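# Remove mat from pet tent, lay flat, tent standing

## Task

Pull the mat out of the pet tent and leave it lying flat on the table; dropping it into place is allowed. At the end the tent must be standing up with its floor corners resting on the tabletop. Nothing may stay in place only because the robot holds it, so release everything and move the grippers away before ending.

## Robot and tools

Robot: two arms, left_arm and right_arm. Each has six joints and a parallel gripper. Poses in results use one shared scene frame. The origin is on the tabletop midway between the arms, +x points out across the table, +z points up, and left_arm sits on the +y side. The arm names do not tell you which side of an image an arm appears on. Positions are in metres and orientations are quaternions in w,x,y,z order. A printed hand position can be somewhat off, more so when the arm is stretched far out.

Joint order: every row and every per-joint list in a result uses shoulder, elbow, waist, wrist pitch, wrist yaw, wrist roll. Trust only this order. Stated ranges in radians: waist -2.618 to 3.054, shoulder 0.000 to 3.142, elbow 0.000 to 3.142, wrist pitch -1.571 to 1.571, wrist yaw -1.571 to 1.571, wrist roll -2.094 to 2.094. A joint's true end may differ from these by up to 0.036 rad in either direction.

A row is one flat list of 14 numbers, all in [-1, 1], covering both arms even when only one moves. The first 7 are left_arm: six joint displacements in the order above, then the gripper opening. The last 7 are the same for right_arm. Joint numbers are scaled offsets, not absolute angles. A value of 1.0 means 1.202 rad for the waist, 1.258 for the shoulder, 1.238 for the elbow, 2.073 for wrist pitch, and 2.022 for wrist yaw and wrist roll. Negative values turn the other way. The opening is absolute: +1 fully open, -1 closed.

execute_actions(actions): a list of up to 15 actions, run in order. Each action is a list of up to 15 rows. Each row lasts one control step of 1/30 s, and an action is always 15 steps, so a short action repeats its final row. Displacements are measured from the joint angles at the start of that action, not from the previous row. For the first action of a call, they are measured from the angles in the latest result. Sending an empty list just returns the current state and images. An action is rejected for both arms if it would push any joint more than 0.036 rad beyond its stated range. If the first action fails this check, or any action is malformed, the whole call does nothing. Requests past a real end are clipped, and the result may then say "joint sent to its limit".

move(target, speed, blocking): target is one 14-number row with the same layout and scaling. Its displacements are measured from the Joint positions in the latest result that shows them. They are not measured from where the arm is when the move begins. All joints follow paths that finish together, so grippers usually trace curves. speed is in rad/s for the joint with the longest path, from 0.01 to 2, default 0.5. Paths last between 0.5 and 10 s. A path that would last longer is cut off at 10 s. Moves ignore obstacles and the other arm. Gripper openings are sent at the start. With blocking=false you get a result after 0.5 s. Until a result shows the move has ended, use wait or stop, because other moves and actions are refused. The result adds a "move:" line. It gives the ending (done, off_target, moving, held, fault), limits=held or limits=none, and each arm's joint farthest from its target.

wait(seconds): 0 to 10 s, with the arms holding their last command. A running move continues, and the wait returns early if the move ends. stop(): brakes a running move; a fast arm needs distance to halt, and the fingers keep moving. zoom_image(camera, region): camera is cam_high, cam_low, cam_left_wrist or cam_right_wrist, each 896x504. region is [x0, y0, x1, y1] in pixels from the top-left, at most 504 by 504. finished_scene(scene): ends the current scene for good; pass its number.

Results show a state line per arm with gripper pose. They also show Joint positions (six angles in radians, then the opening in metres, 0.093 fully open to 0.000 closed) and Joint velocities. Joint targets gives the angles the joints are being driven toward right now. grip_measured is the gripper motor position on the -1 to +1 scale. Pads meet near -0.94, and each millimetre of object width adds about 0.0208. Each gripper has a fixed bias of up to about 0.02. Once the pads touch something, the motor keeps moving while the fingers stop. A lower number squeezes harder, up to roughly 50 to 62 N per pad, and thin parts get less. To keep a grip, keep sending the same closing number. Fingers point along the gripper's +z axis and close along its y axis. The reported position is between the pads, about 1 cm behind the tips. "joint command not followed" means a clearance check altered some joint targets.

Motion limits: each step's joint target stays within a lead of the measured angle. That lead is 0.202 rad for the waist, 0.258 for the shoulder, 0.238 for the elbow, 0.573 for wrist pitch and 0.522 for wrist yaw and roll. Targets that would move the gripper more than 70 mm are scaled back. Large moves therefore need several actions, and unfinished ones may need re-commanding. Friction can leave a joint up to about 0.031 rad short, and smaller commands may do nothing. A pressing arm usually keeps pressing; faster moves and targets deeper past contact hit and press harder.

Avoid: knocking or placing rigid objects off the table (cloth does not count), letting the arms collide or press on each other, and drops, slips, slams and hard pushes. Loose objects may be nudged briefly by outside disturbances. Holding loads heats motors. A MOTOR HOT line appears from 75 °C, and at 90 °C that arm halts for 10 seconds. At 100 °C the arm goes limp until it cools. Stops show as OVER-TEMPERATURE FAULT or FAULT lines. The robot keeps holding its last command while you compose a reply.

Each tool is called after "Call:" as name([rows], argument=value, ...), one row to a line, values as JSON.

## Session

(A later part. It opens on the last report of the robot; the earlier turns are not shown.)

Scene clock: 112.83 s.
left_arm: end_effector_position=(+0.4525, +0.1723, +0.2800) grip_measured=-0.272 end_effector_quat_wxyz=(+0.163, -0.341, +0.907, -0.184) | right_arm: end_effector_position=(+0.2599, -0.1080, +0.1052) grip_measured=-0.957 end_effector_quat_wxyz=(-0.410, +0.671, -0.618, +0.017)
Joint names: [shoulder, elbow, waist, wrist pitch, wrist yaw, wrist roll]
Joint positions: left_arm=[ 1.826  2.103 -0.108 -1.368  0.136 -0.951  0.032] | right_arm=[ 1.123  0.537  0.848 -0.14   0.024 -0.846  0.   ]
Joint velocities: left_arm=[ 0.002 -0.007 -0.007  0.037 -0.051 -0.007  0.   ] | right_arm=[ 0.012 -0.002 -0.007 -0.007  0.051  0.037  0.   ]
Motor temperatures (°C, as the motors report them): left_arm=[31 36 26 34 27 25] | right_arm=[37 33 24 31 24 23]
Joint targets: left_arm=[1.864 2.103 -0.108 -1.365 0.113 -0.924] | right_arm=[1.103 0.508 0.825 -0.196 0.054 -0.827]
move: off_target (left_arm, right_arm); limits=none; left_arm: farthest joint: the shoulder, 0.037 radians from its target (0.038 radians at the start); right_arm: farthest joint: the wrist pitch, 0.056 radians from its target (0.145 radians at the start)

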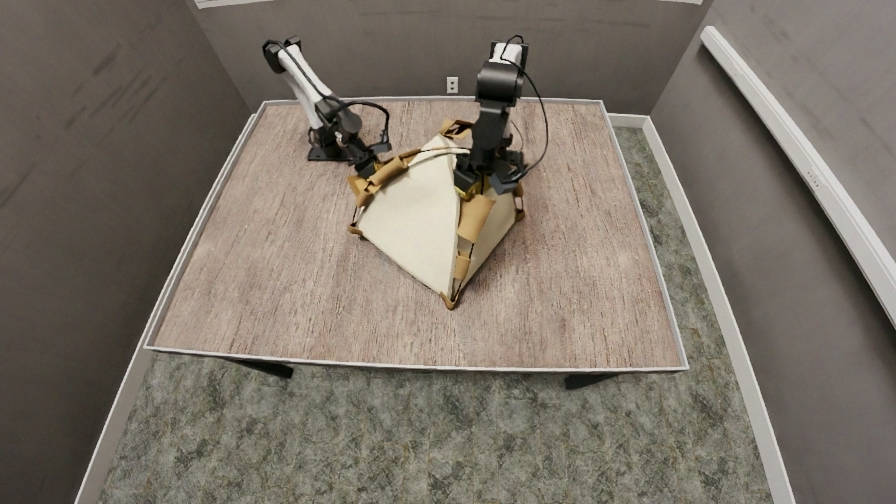

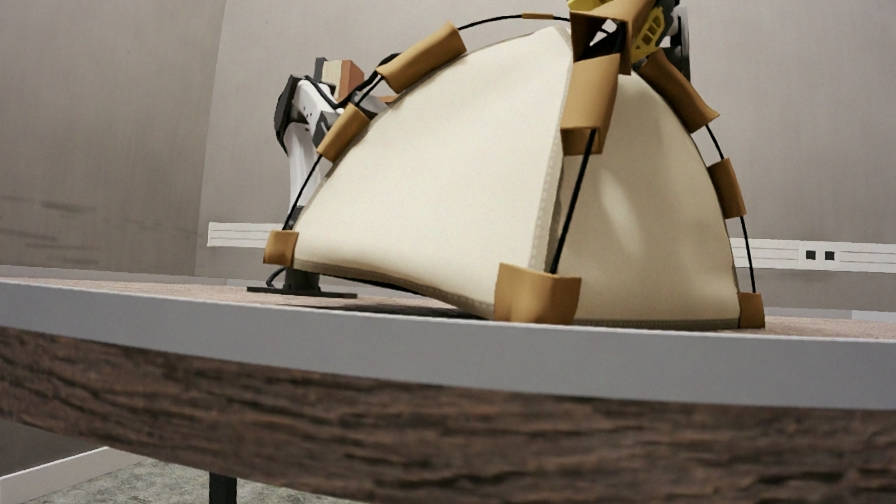

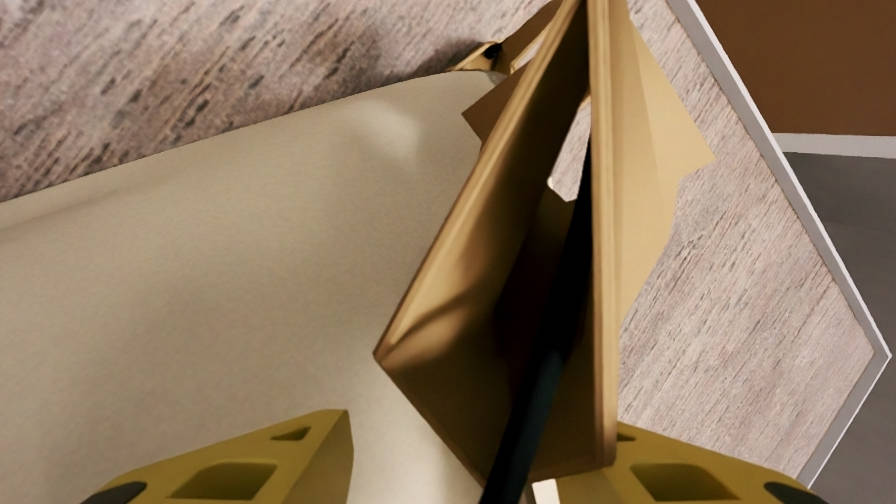

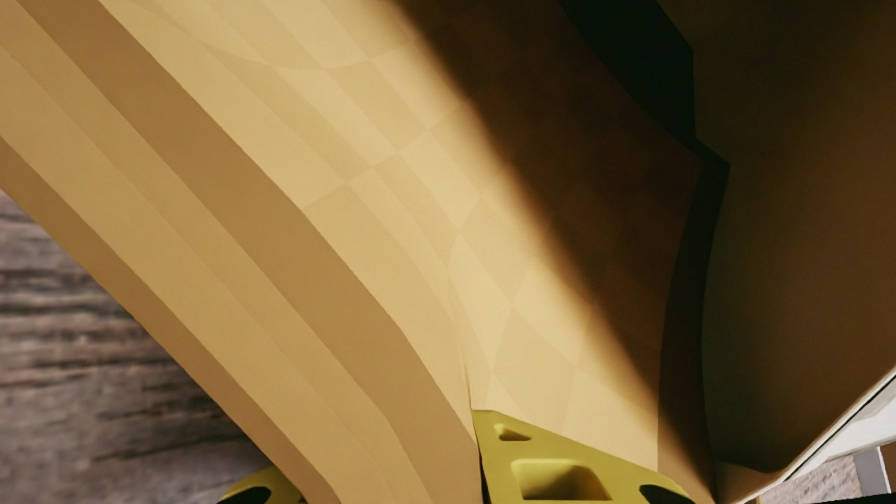

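Call:
move(target=[0,0,0,0,0,0,-1,0.27,0.15,0.06,0.02,0,-0.3,-1], speed=0.4)

Call:
move(target=[-0.15,0,0,0,0,0,0.6,0,0,0,0,0,0,-1], speed=0.2)

Call:
move(target=[-0.35,-0.45,0,0,-0.07,0.47,0.6,0,0,0,0,0,0,-1], speed=0.6)

Scene clock: 120.10 s.
left_arm: end_effector_position=(+0.4513, +0.1700, +0.2816) grip_measured=-0.272 end_effector_quat_wxyz=(+0.158, -0.351, +0.903, -0.193) | right_arm: end_effector_position=(+0.2740, -0.0576, +0.0769) grip_measured=-0.957 end_effector_quat_wxyz=(-0.344, +0.854, -0.375, +0.109)
Joint names: [shoulder, elbow, waist, wrist pitch, wrist yaw, wrist roll]
Joint positions: left_arm=[ 1.823  2.103 -0.108 -1.368  0.15  -0.978  0.032] | right_arm=[ 1.441  0.709  0.912 -0.101  0.021 -1.441  0.   ]
Joint velocities: left_arm=[-0.002 -0.012 -0.007 -0.007  0.022 -0.051 -0.001] | right_arm=[ 0.012 -0.012 -0.012 -0.037 -0.007 -0.037  0.   ]
Motor temperatures (°C, as the motors report them): left_arm=[32 36 26 34 27 25] | right_arm=[36 33 24 31 24 23]
Joint targets: left_arm=[1.827 2.103 -0.108 -1.368 0.136 -0.951] | right_arm=[1.463 0.723 0.920 -0.098 0.024 -1.452]
move: off_target (left_arm, right_arm); limits=none; left_arm: farthest joint: the wrist roll, 0.027 radians from its target (0.000 radians at the start); right_arm: farthest joint: the shoulder, 0.021 radians from its target (0.340 radians at the start)

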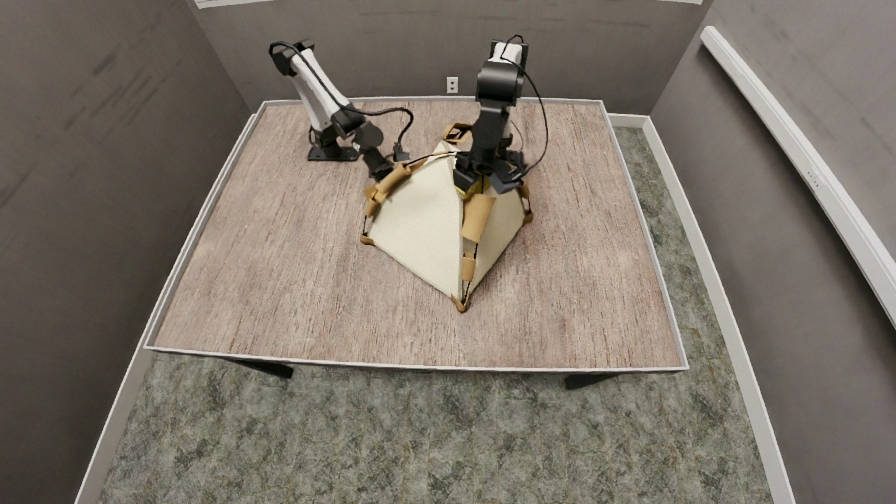

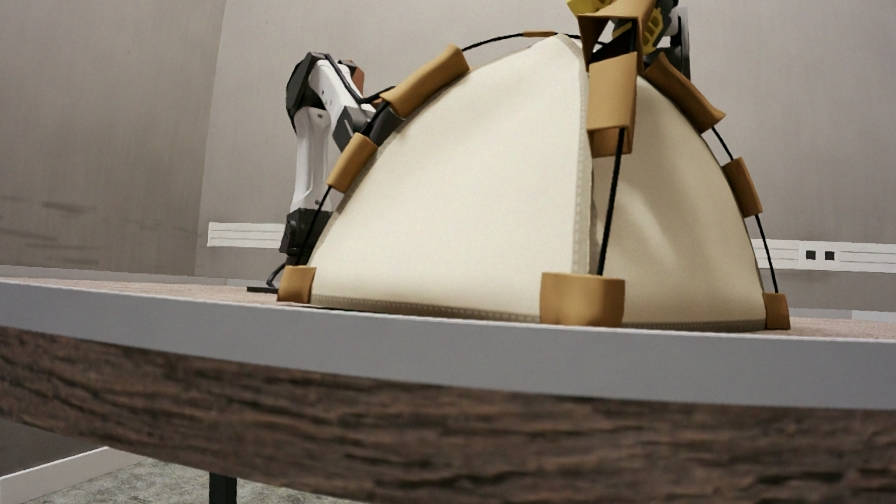

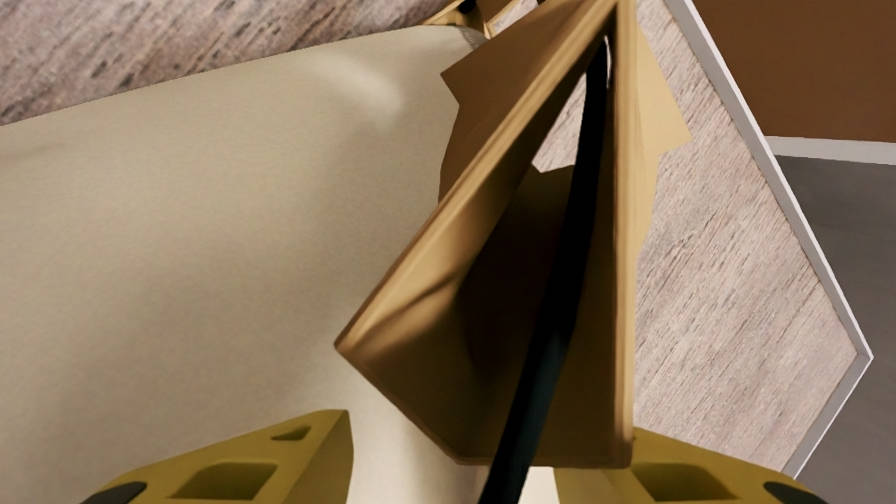

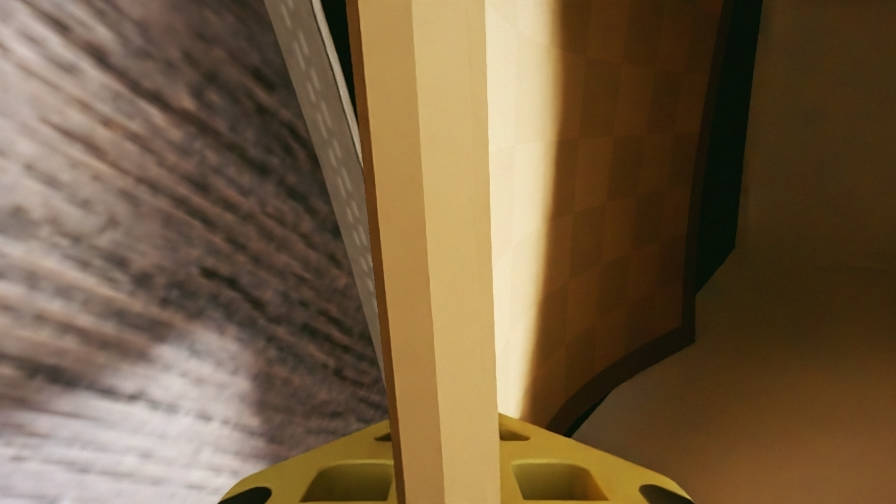

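Scene clock: 121.43 s.
left_arm: end_effector_position=(+0.4143, +0.1773, +0.3518) grip_measured=+0.597 end_effector_quat_wxyz=(+0.233, -0.335, +0.881, -0.241) | right_arm: end_effector_position=(+0.2740, -0.0576, +0.0769) grip_measured=-0.957 end_effector_quat_wxyz=(-0.344, +0.854, -0.375, +0.109)
Joint names: [shoulder, elbow, waist, wrist pitch, wrist yaw, wrist roll]
Joint positions: left_arm=[ 1.638  2.103 -0.108 -1.367  0.151 -0.979  0.074] | right_arm=[ 1.441  0.709  0.912 -0.101  0.021 -1.441  0.   ]
Joint velocities: left_arm=[-0.007  0.002 -0.032 -0.007 -0.066 -0.007 -0.001] | right_arm=[ 0.002  0.017  0.002 -0.007 -0.037 -0.022  0.   ]
Motor temperatures (°C, as the motors report them): left_arm=[32 36 26 34 26 25] | right_arm=[36 33 24 31 24 23]
Joint targets: left_arm=[1.634 2.103 -0.108 -1.367 0.150 -0.978] | right_arm=[1.441 0.709 0.912 -0.101 0.021 -1.441]
move: done; limits=none; left_arm: farthest joint: the shoulder, 0.004 radians from its target (0.189 radians at the start); right_arm: farthest joint: the waist, 0.000 radians from its target (0.000 radians at the start)

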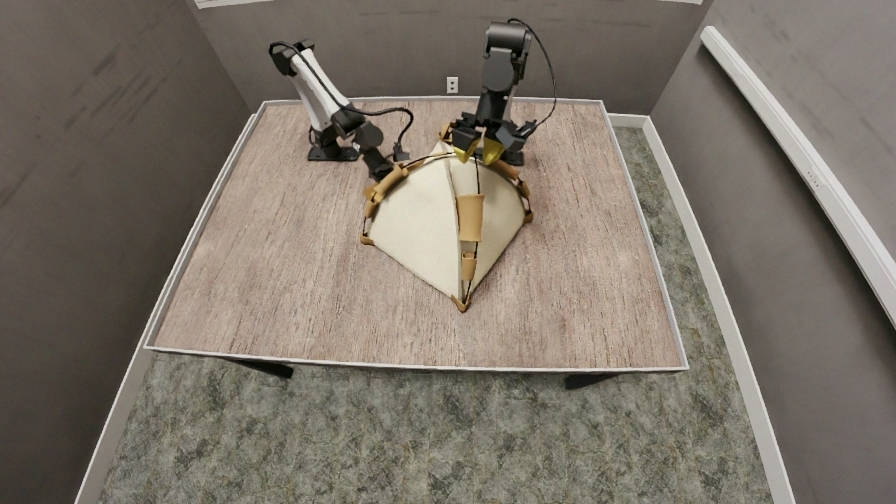

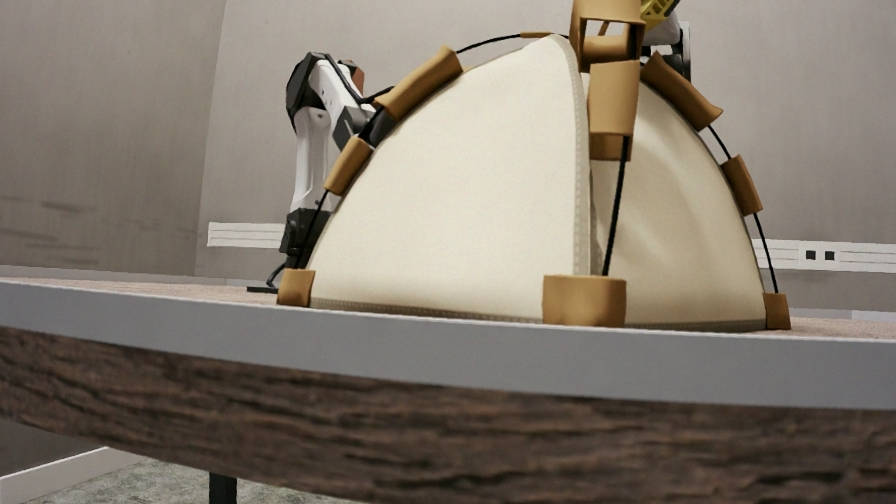

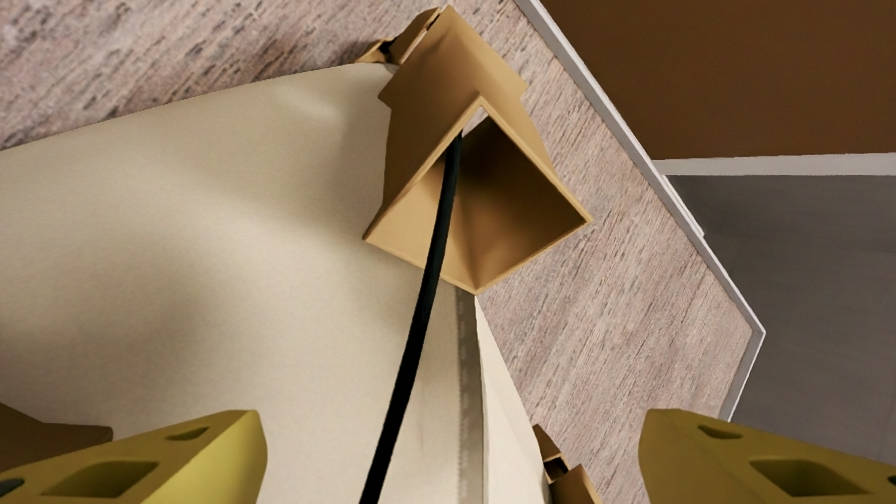

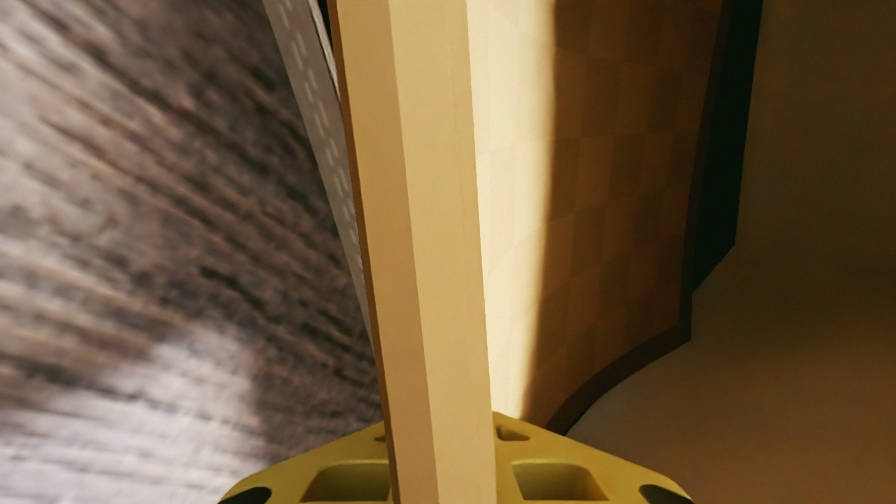

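Scene clock: 123.83 s.
left_arm: end_effector_position=(+0.3127, +0.2169, +0.3064) grip_measured=+0.597 end_effector_quat_wxyz=(+0.295, +0.078, +0.951, -0.055) | right_arm: end_effector_position=(+0.2752, -0.0555, +0.0790) grip_measured=-0.957 end_effector_quat_wxyz=(-0.350, +0.852, -0.374, +0.110)
Joint names: [shoulder, elbow, waist, wrist pitch, wrist yaw, wrist roll]
Joint positions: left_arm=[ 1.209  1.58  -0.108 -1.334  0.039 -0.046  0.074] | right_arm=[ 1.441  0.709  0.912 -0.088  0.019 -1.441  0.   ]
Joint velocities: left_arm=[-0.012 -0.002 -0.002 -0.051 -0.007 -0.007 -0.   ] | right_arm=[-0.012  0.012  0.002 -0.051  0.007 -0.037  0.   ]
Motor temperatures (°C, as the motors report them): left_arm=[32 36 26 34 26 25] | right_arm=[35 33 24 31 24 23]
Joint targets: left_arm=[1.198 1.546 -0.108 -1.367 0.009 -0.028] | right_arm=[1.441 0.709 0.912 -0.101 0.021 -1.441]
move: off_target (left_arm); limits=none; left_arm: farthest joint: the elbow, 0.034 radians from its target (0.557 radians at the start); right_arm: farthest joint: the wrist pitch, 0.013 radians from its target (0.000 radians at the start)

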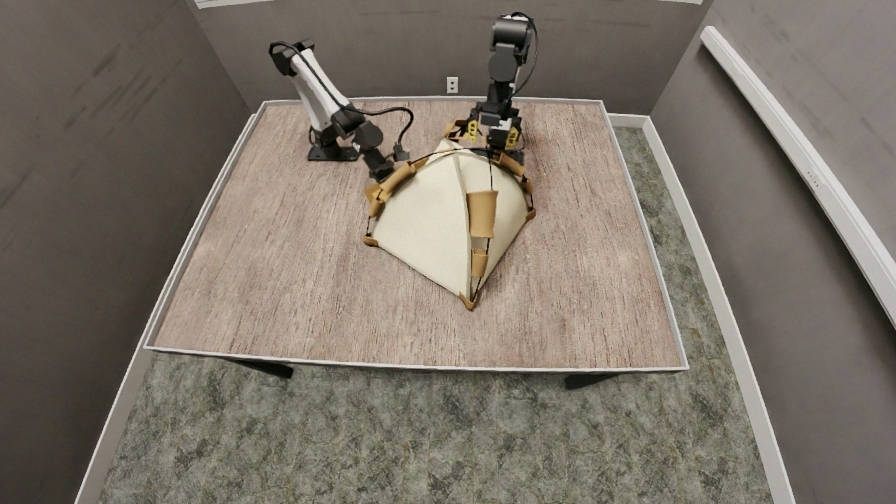

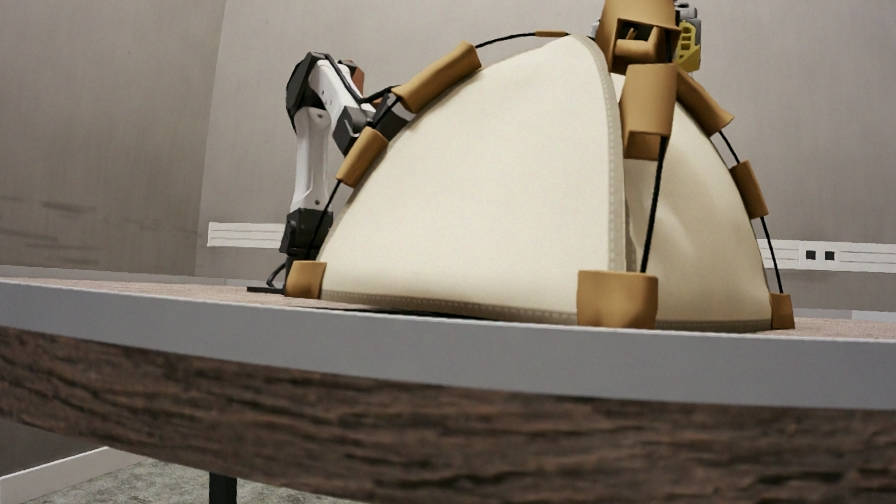

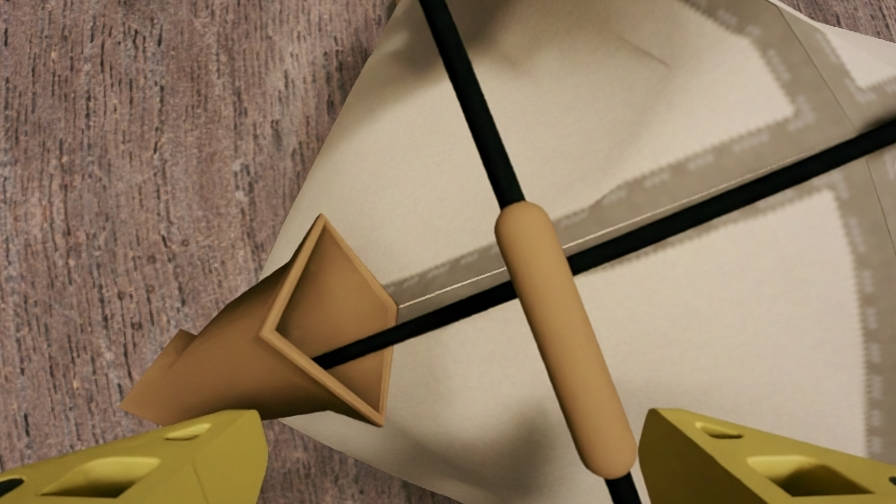

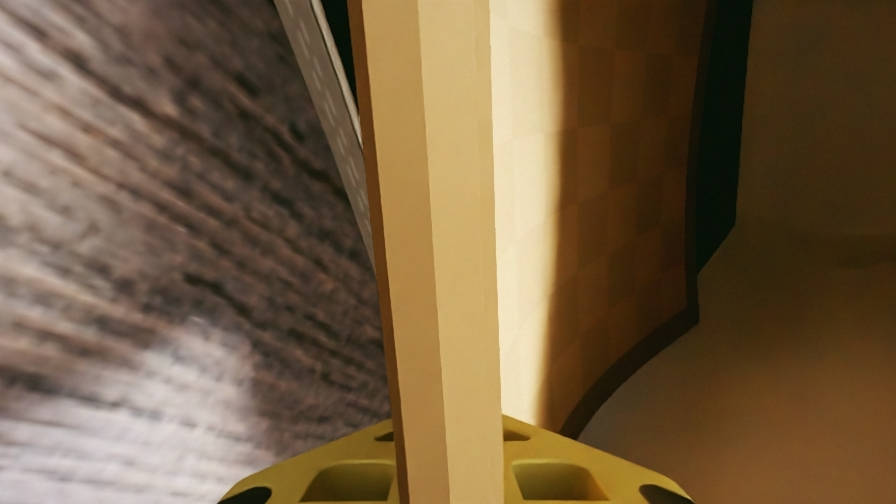

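Call:
move(target=[0,0,-0.13,0,0,-0.2,0.6,0,0,0,0,0,0,-1], speed=0.3)

Call:
move(target=[0.07,0,0,0,0,0,0.2,0,0,0,0,0,0,-1], speed=0.15)

Scene clock: 128.97 s.
left_arm: end_effector_position=(+0.3033, +0.1770, +0.3084) grip_measured=+0.597 end_effector_quat_wxyz=(+0.274, -0.039, +0.951, -0.138) | right_arm: end_effector_position=(+0.2760, -0.0544, +0.0803) grip_measured=-0.957 end_effector_quat_wxyz=(-0.354, +0.851, -0.373, +0.110)
Joint names: [shoulder, elbow, waist, wrist pitch, wrist yaw, wrist roll]
Joint positions: left_arm=[ 1.209  1.58  -0.254 -1.32   0.045 -0.443  0.074] | right_arm=[ 1.441  0.709  0.912 -0.08   0.018 -1.441  0.   ]
Joint velocities: left_arm=[ 0.007 -0.002 -0.022  0.022 -0.022 -0.037 -0.001] | right_arm=[-0.012 -0.002  0.022 -0.007 -0.007  0.007  0.   ]
Motor temperatures (°C, as the motors report them): left_arm=[31 36 26 34 26 25] | right_arm=[35 33 24 31 24 23]
Joint targets: left_arm=[1.209 1.580 -0.264 -1.334 0.039 -0.451] | right_arm=[1.441 0.709 0.912 -0.087 0.019 -1.441]
move: done; limits=none; left_arm: farthest joint: the wrist pitch, 0.014 radians from its target (0.000 radians at the start); right_arm: farthest joint: the wrist pitch, 0.008 radians from its target (0.000 radians at the start)

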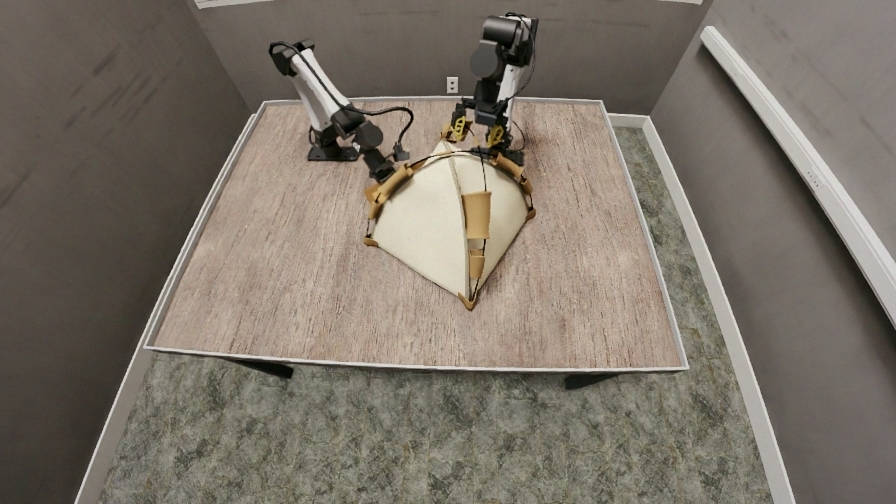

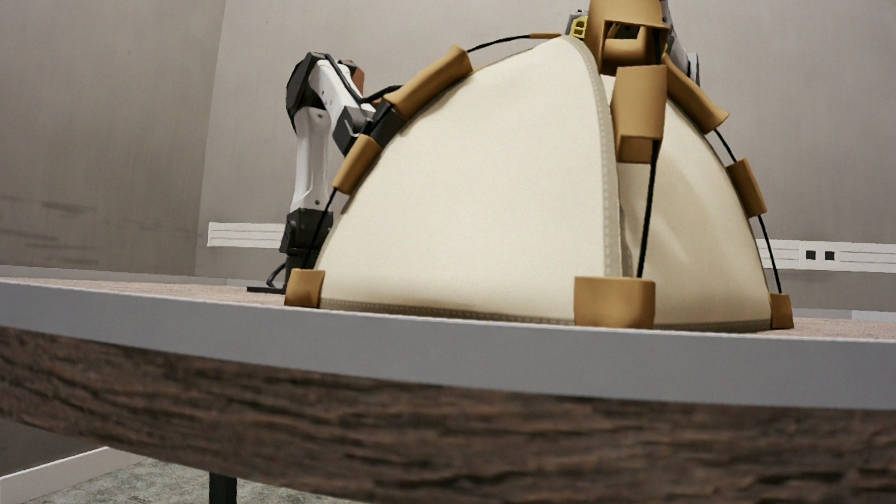

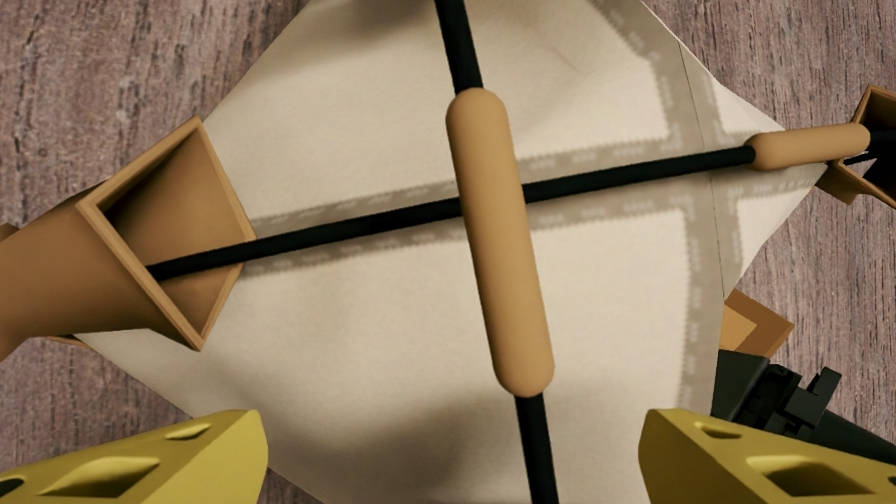

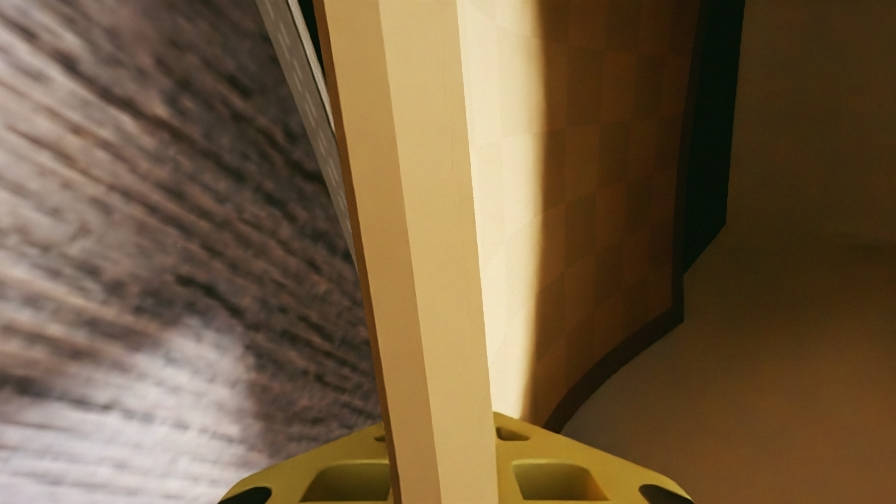

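Scene clock: 129.90 s.
left_arm: end_effector_position=(+0.3164, +0.1723, +0.2888) grip_measured=+0.203 end_effector_quat_wxyz=(+0.241, -0.041, +0.962, -0.124) | right_arm: end_effector_position=(+0.2760, -0.0544, +0.0803) grip_measured=-0.957 end_effector_quat_wxyz=(-0.354, +0.851, -0.373, +0.110)
Joint names: [shoulder, elbow, waist, wrist pitch, wrist yaw, wrist roll]
Joint positions: left_arm=[ 1.284  1.58  -0.254 -1.32   0.045 -0.443  0.055] | right_arm=[ 1.441  0.709  0.912 -0.08   0.018 -1.441  0.   ]
Joint velocities: left_arm=[ 0.017 -0.012 -0.007 -0.051  0.007 -0.066 -0.   ] | right_arm=[-0.022  0.007 -0.002 -0.022  0.037 -0.051  0.   ]
Motor temperatures (°C, as the motors report them): left_arm=[31 36 26 34 26 25] | right_arm=[35 33 24 31 24 23]
Joint targets: left_arm=[1.297 1.580 -0.254 -1.320 0.045 -0.443] | right_arm=[1.441 0.709 0.912 -0.080 0.018 -1.441]
move: done; limits=none; left_arm: farthest joint: the shoulder, 0.013 radians from its target (0.089 radians at the start); right_arm: farthest joint: the waist, 0.000 radians from its target (0.000 radians at the start)

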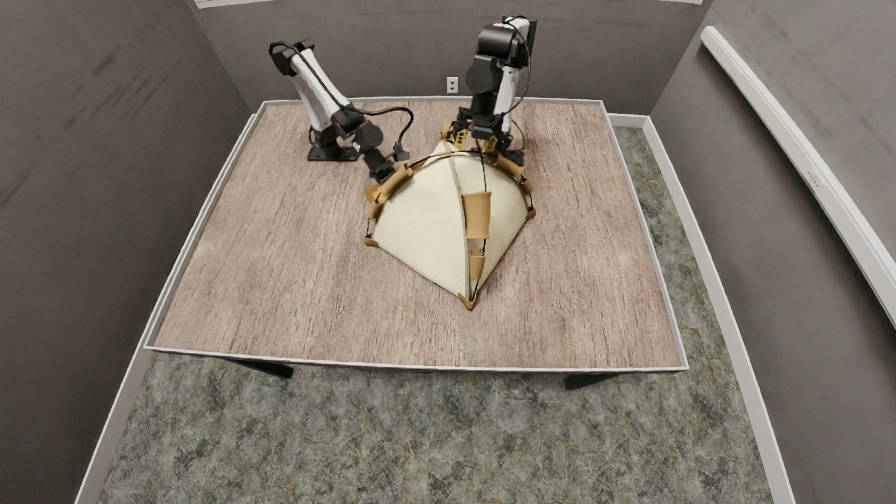

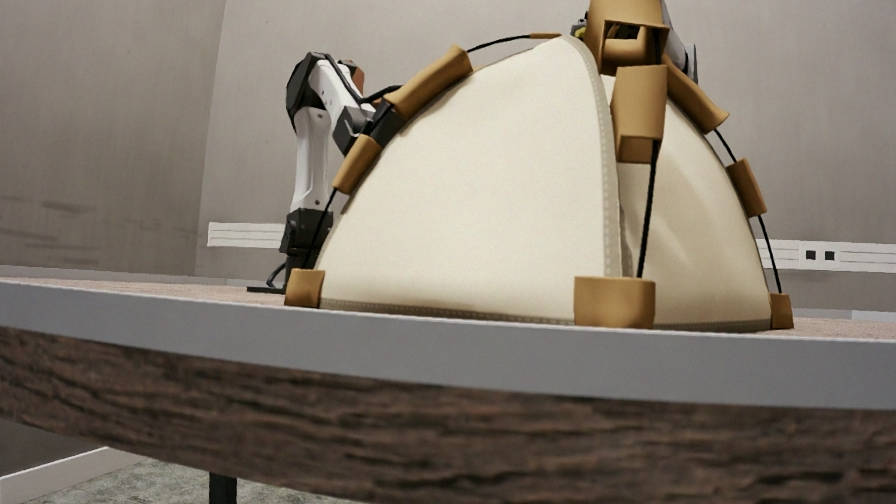

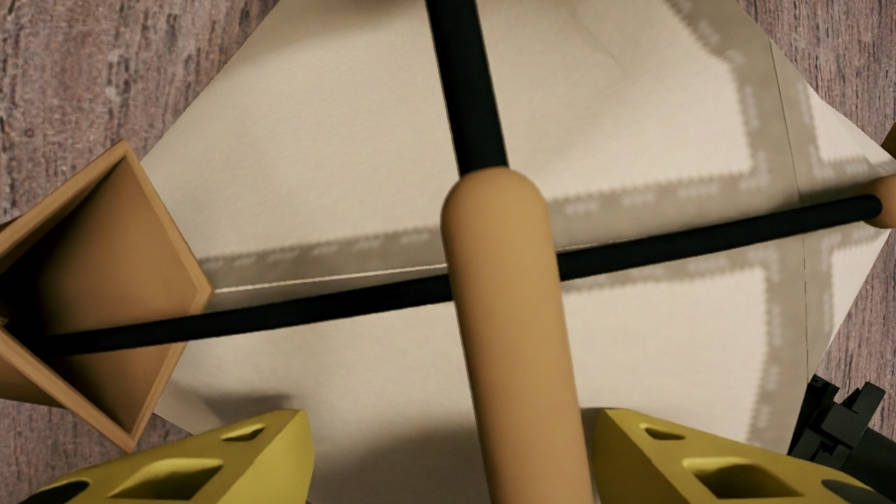

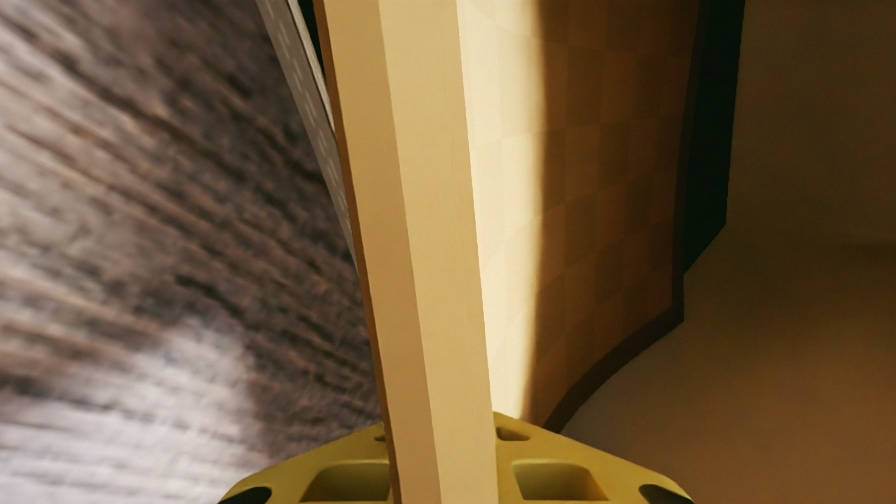

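Call:
move(target=[0,0,-0.05,0,0,-0.05,-1,0,0,0,0,0,0,-1], speed=0.15)

Call:
move(target=[0.04,-0.05,0,0,0,0,-1,-0.3,-0.17,0,-0.12,0,0,-1], speed=0.2)

Scene clock: 133.37 s.
left_arm: end_effector_position=(+0.3144, +0.1589, +0.2908) grip_measured=-1.000 end_effector_quat_wxyz=(+0.238, -0.070, +0.958, -0.146) | right_arm: end_effector_position=(+0.2758, -0.0541, +0.0804) grip_measured=-0.957 end_effector_quat_wxyz=(-0.354, +0.851, -0.373, +0.110)
Joint names: [shoulder, elbow, waist, wrist pitch, wrist yaw, wrist roll]
Joint positions: left_arm=[ 1.284  1.58  -0.3   -1.304  0.046 -0.55   0.   ] | right_arm=[ 1.441  0.709  0.912 -0.08   0.016 -1.441  0.   ]
Joint velocities: left_arm=[-0.012  0.007  0.002  0.051 -0.139 -0.007  0.   ] | right_arm=[ 0.007  0.002  0.007 -0.022 -0.051  0.066  0.   ]
Motor temperatures (°C, as the motors report them): left_arm=[31 36 26 34 26 25] | right_arm=[35 33 24 31 24 23]
Joint targets: left_arm=[1.284 1.580 -0.314 -1.320 0.046 -0.544] | right_arm=[1.441 0.709 0.912 -0.080 0.018 -1.441]
move: done; limits=none; left_arm: farthest joint: the wrist pitch, 0.016 radians from its target (0.000 radians at the start); right_arm: farthest joint: the wrist yaw, 0.002 radians from its target (0.000 radians at the start)

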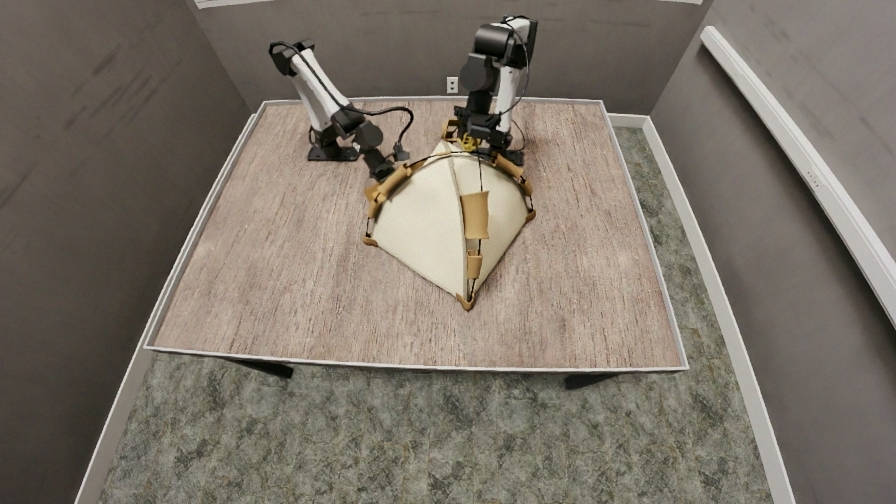

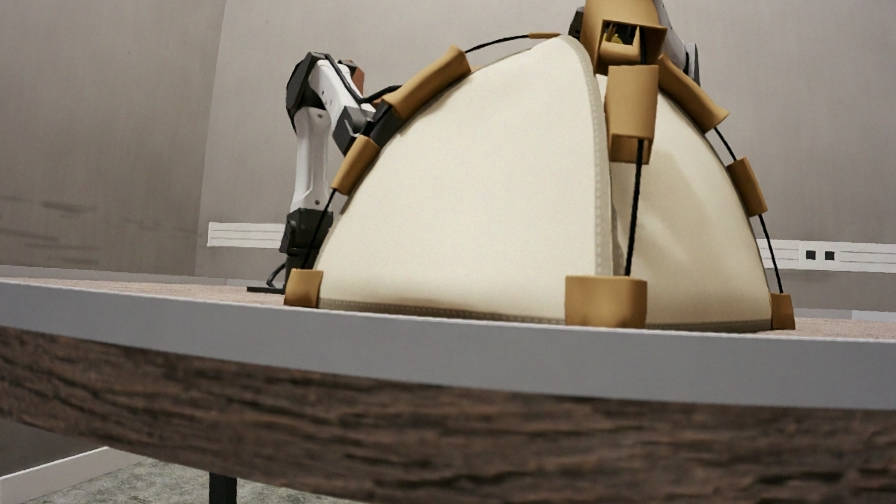

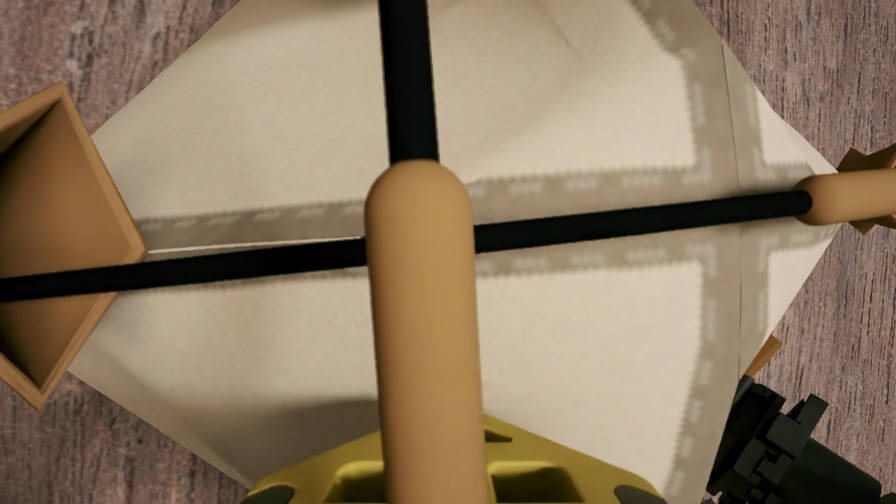

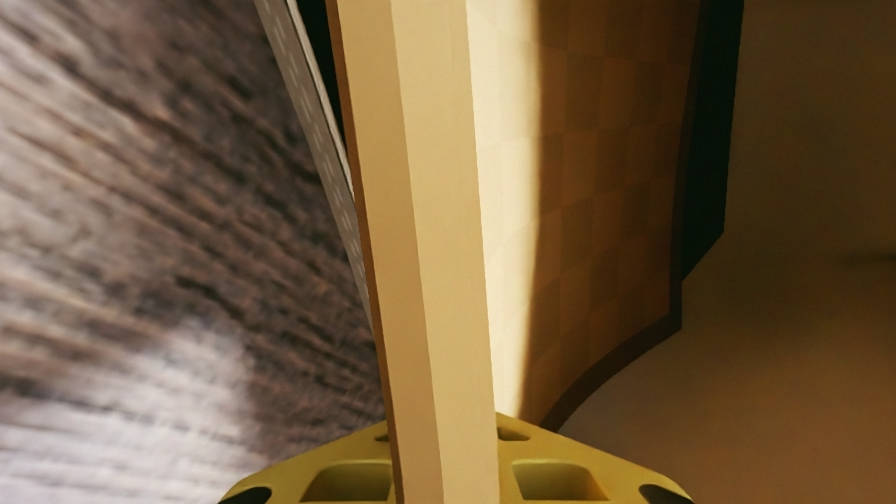

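Scene clock: 135.60 s.
left_arm: end_effector_position=(+0.3170, +0.1538, +0.2762) grip_measured=-1.000 end_effector_quat_wxyz=(+0.214, -0.071, +0.963, -0.146) | right_arm: end_effector_position=(+0.2302, -0.1095, +0.0941) grip_measured=-0.957 end_effector_quat_wxyz=(-0.355, +0.850, -0.373, +0.110)
Joint names: [shoulder, elbow, waist, wrist pitch, wrist yaw, wrist roll]
Joint positions: left_arm=[ 1.311  1.555 -0.3   -1.295  0.068 -0.556  0.   ] | right_arm=[ 1.081  0.531  0.912 -0.259  0.016 -1.441  0.   ]
Joint velocities: left_arm=[ 0.002 -0.017 -0.017  0.081 -0.022 -0.022  0.   ] | right_arm=[ 0.002 -0.017 -0.022 -0.022 -0.051 -0.037  0.   ]
Motor temperatures (°C, as the motors report them): left_arm=[30 36 26 34 26 25] | right_arm=[35 33 24 31 24 23]
Joint targets: left_arm=[1.334 1.518 -0.300 -1.304 0.046 -0.550] | right_arm=[1.064 0.499 0.912 -0.329 0.016 -1.441]
move: off_target (left_arm, right_arm); limits=none; left_arm: farthest joint: the elbow, 0.037 radians from its target (0.062 radians at the start); right_arm: farthest joint: the wrist pitch, 0.070 radians from its target (0.249 radians at the start)

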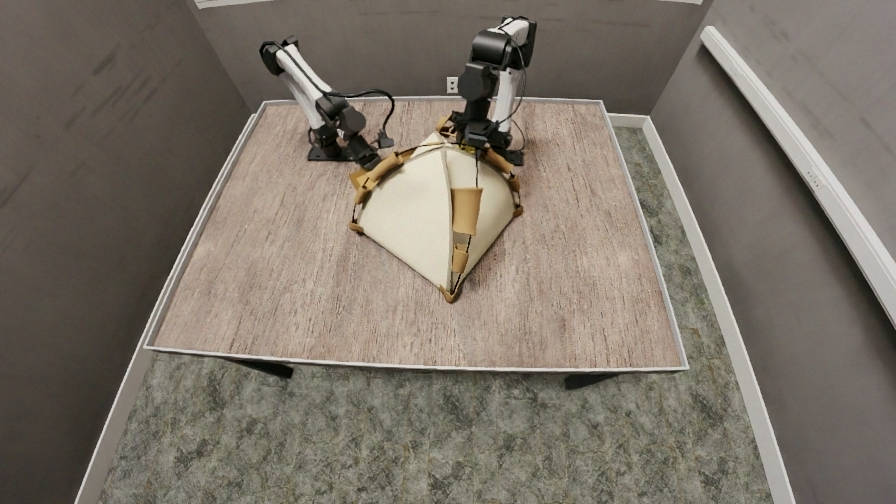

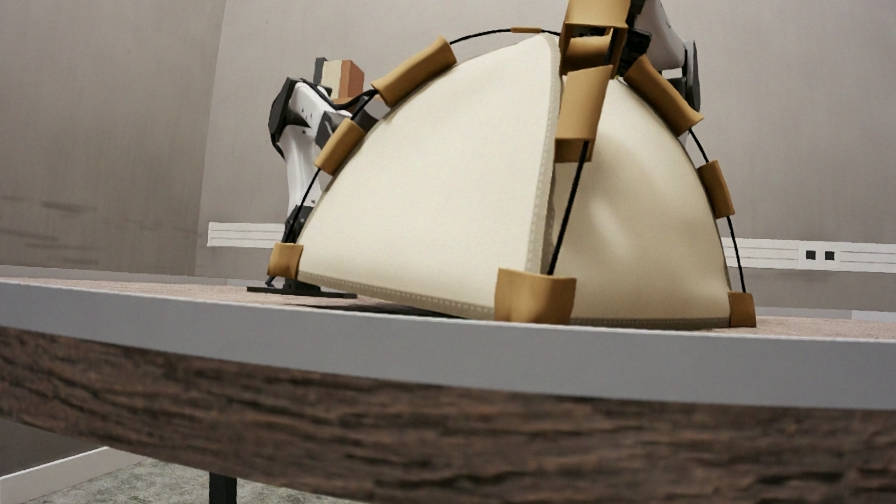

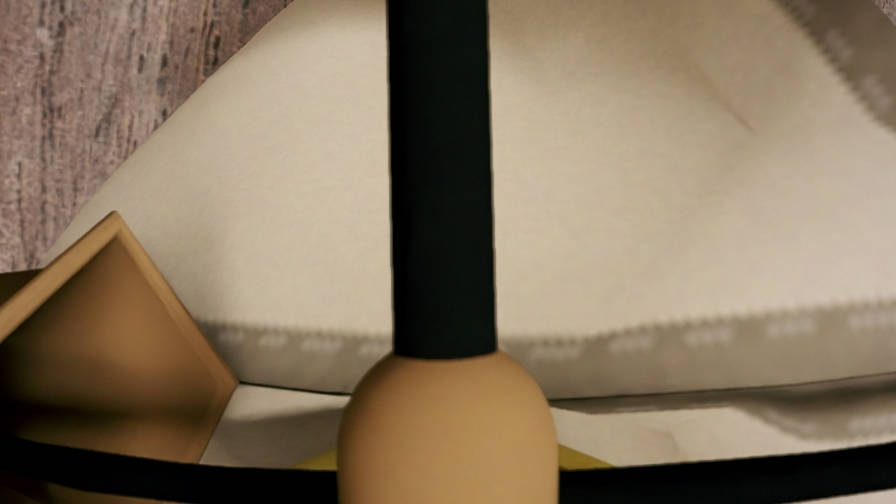

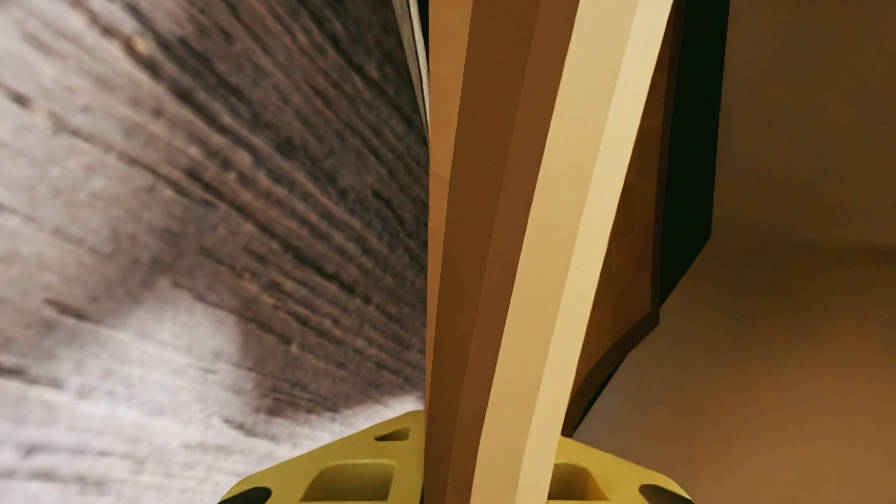

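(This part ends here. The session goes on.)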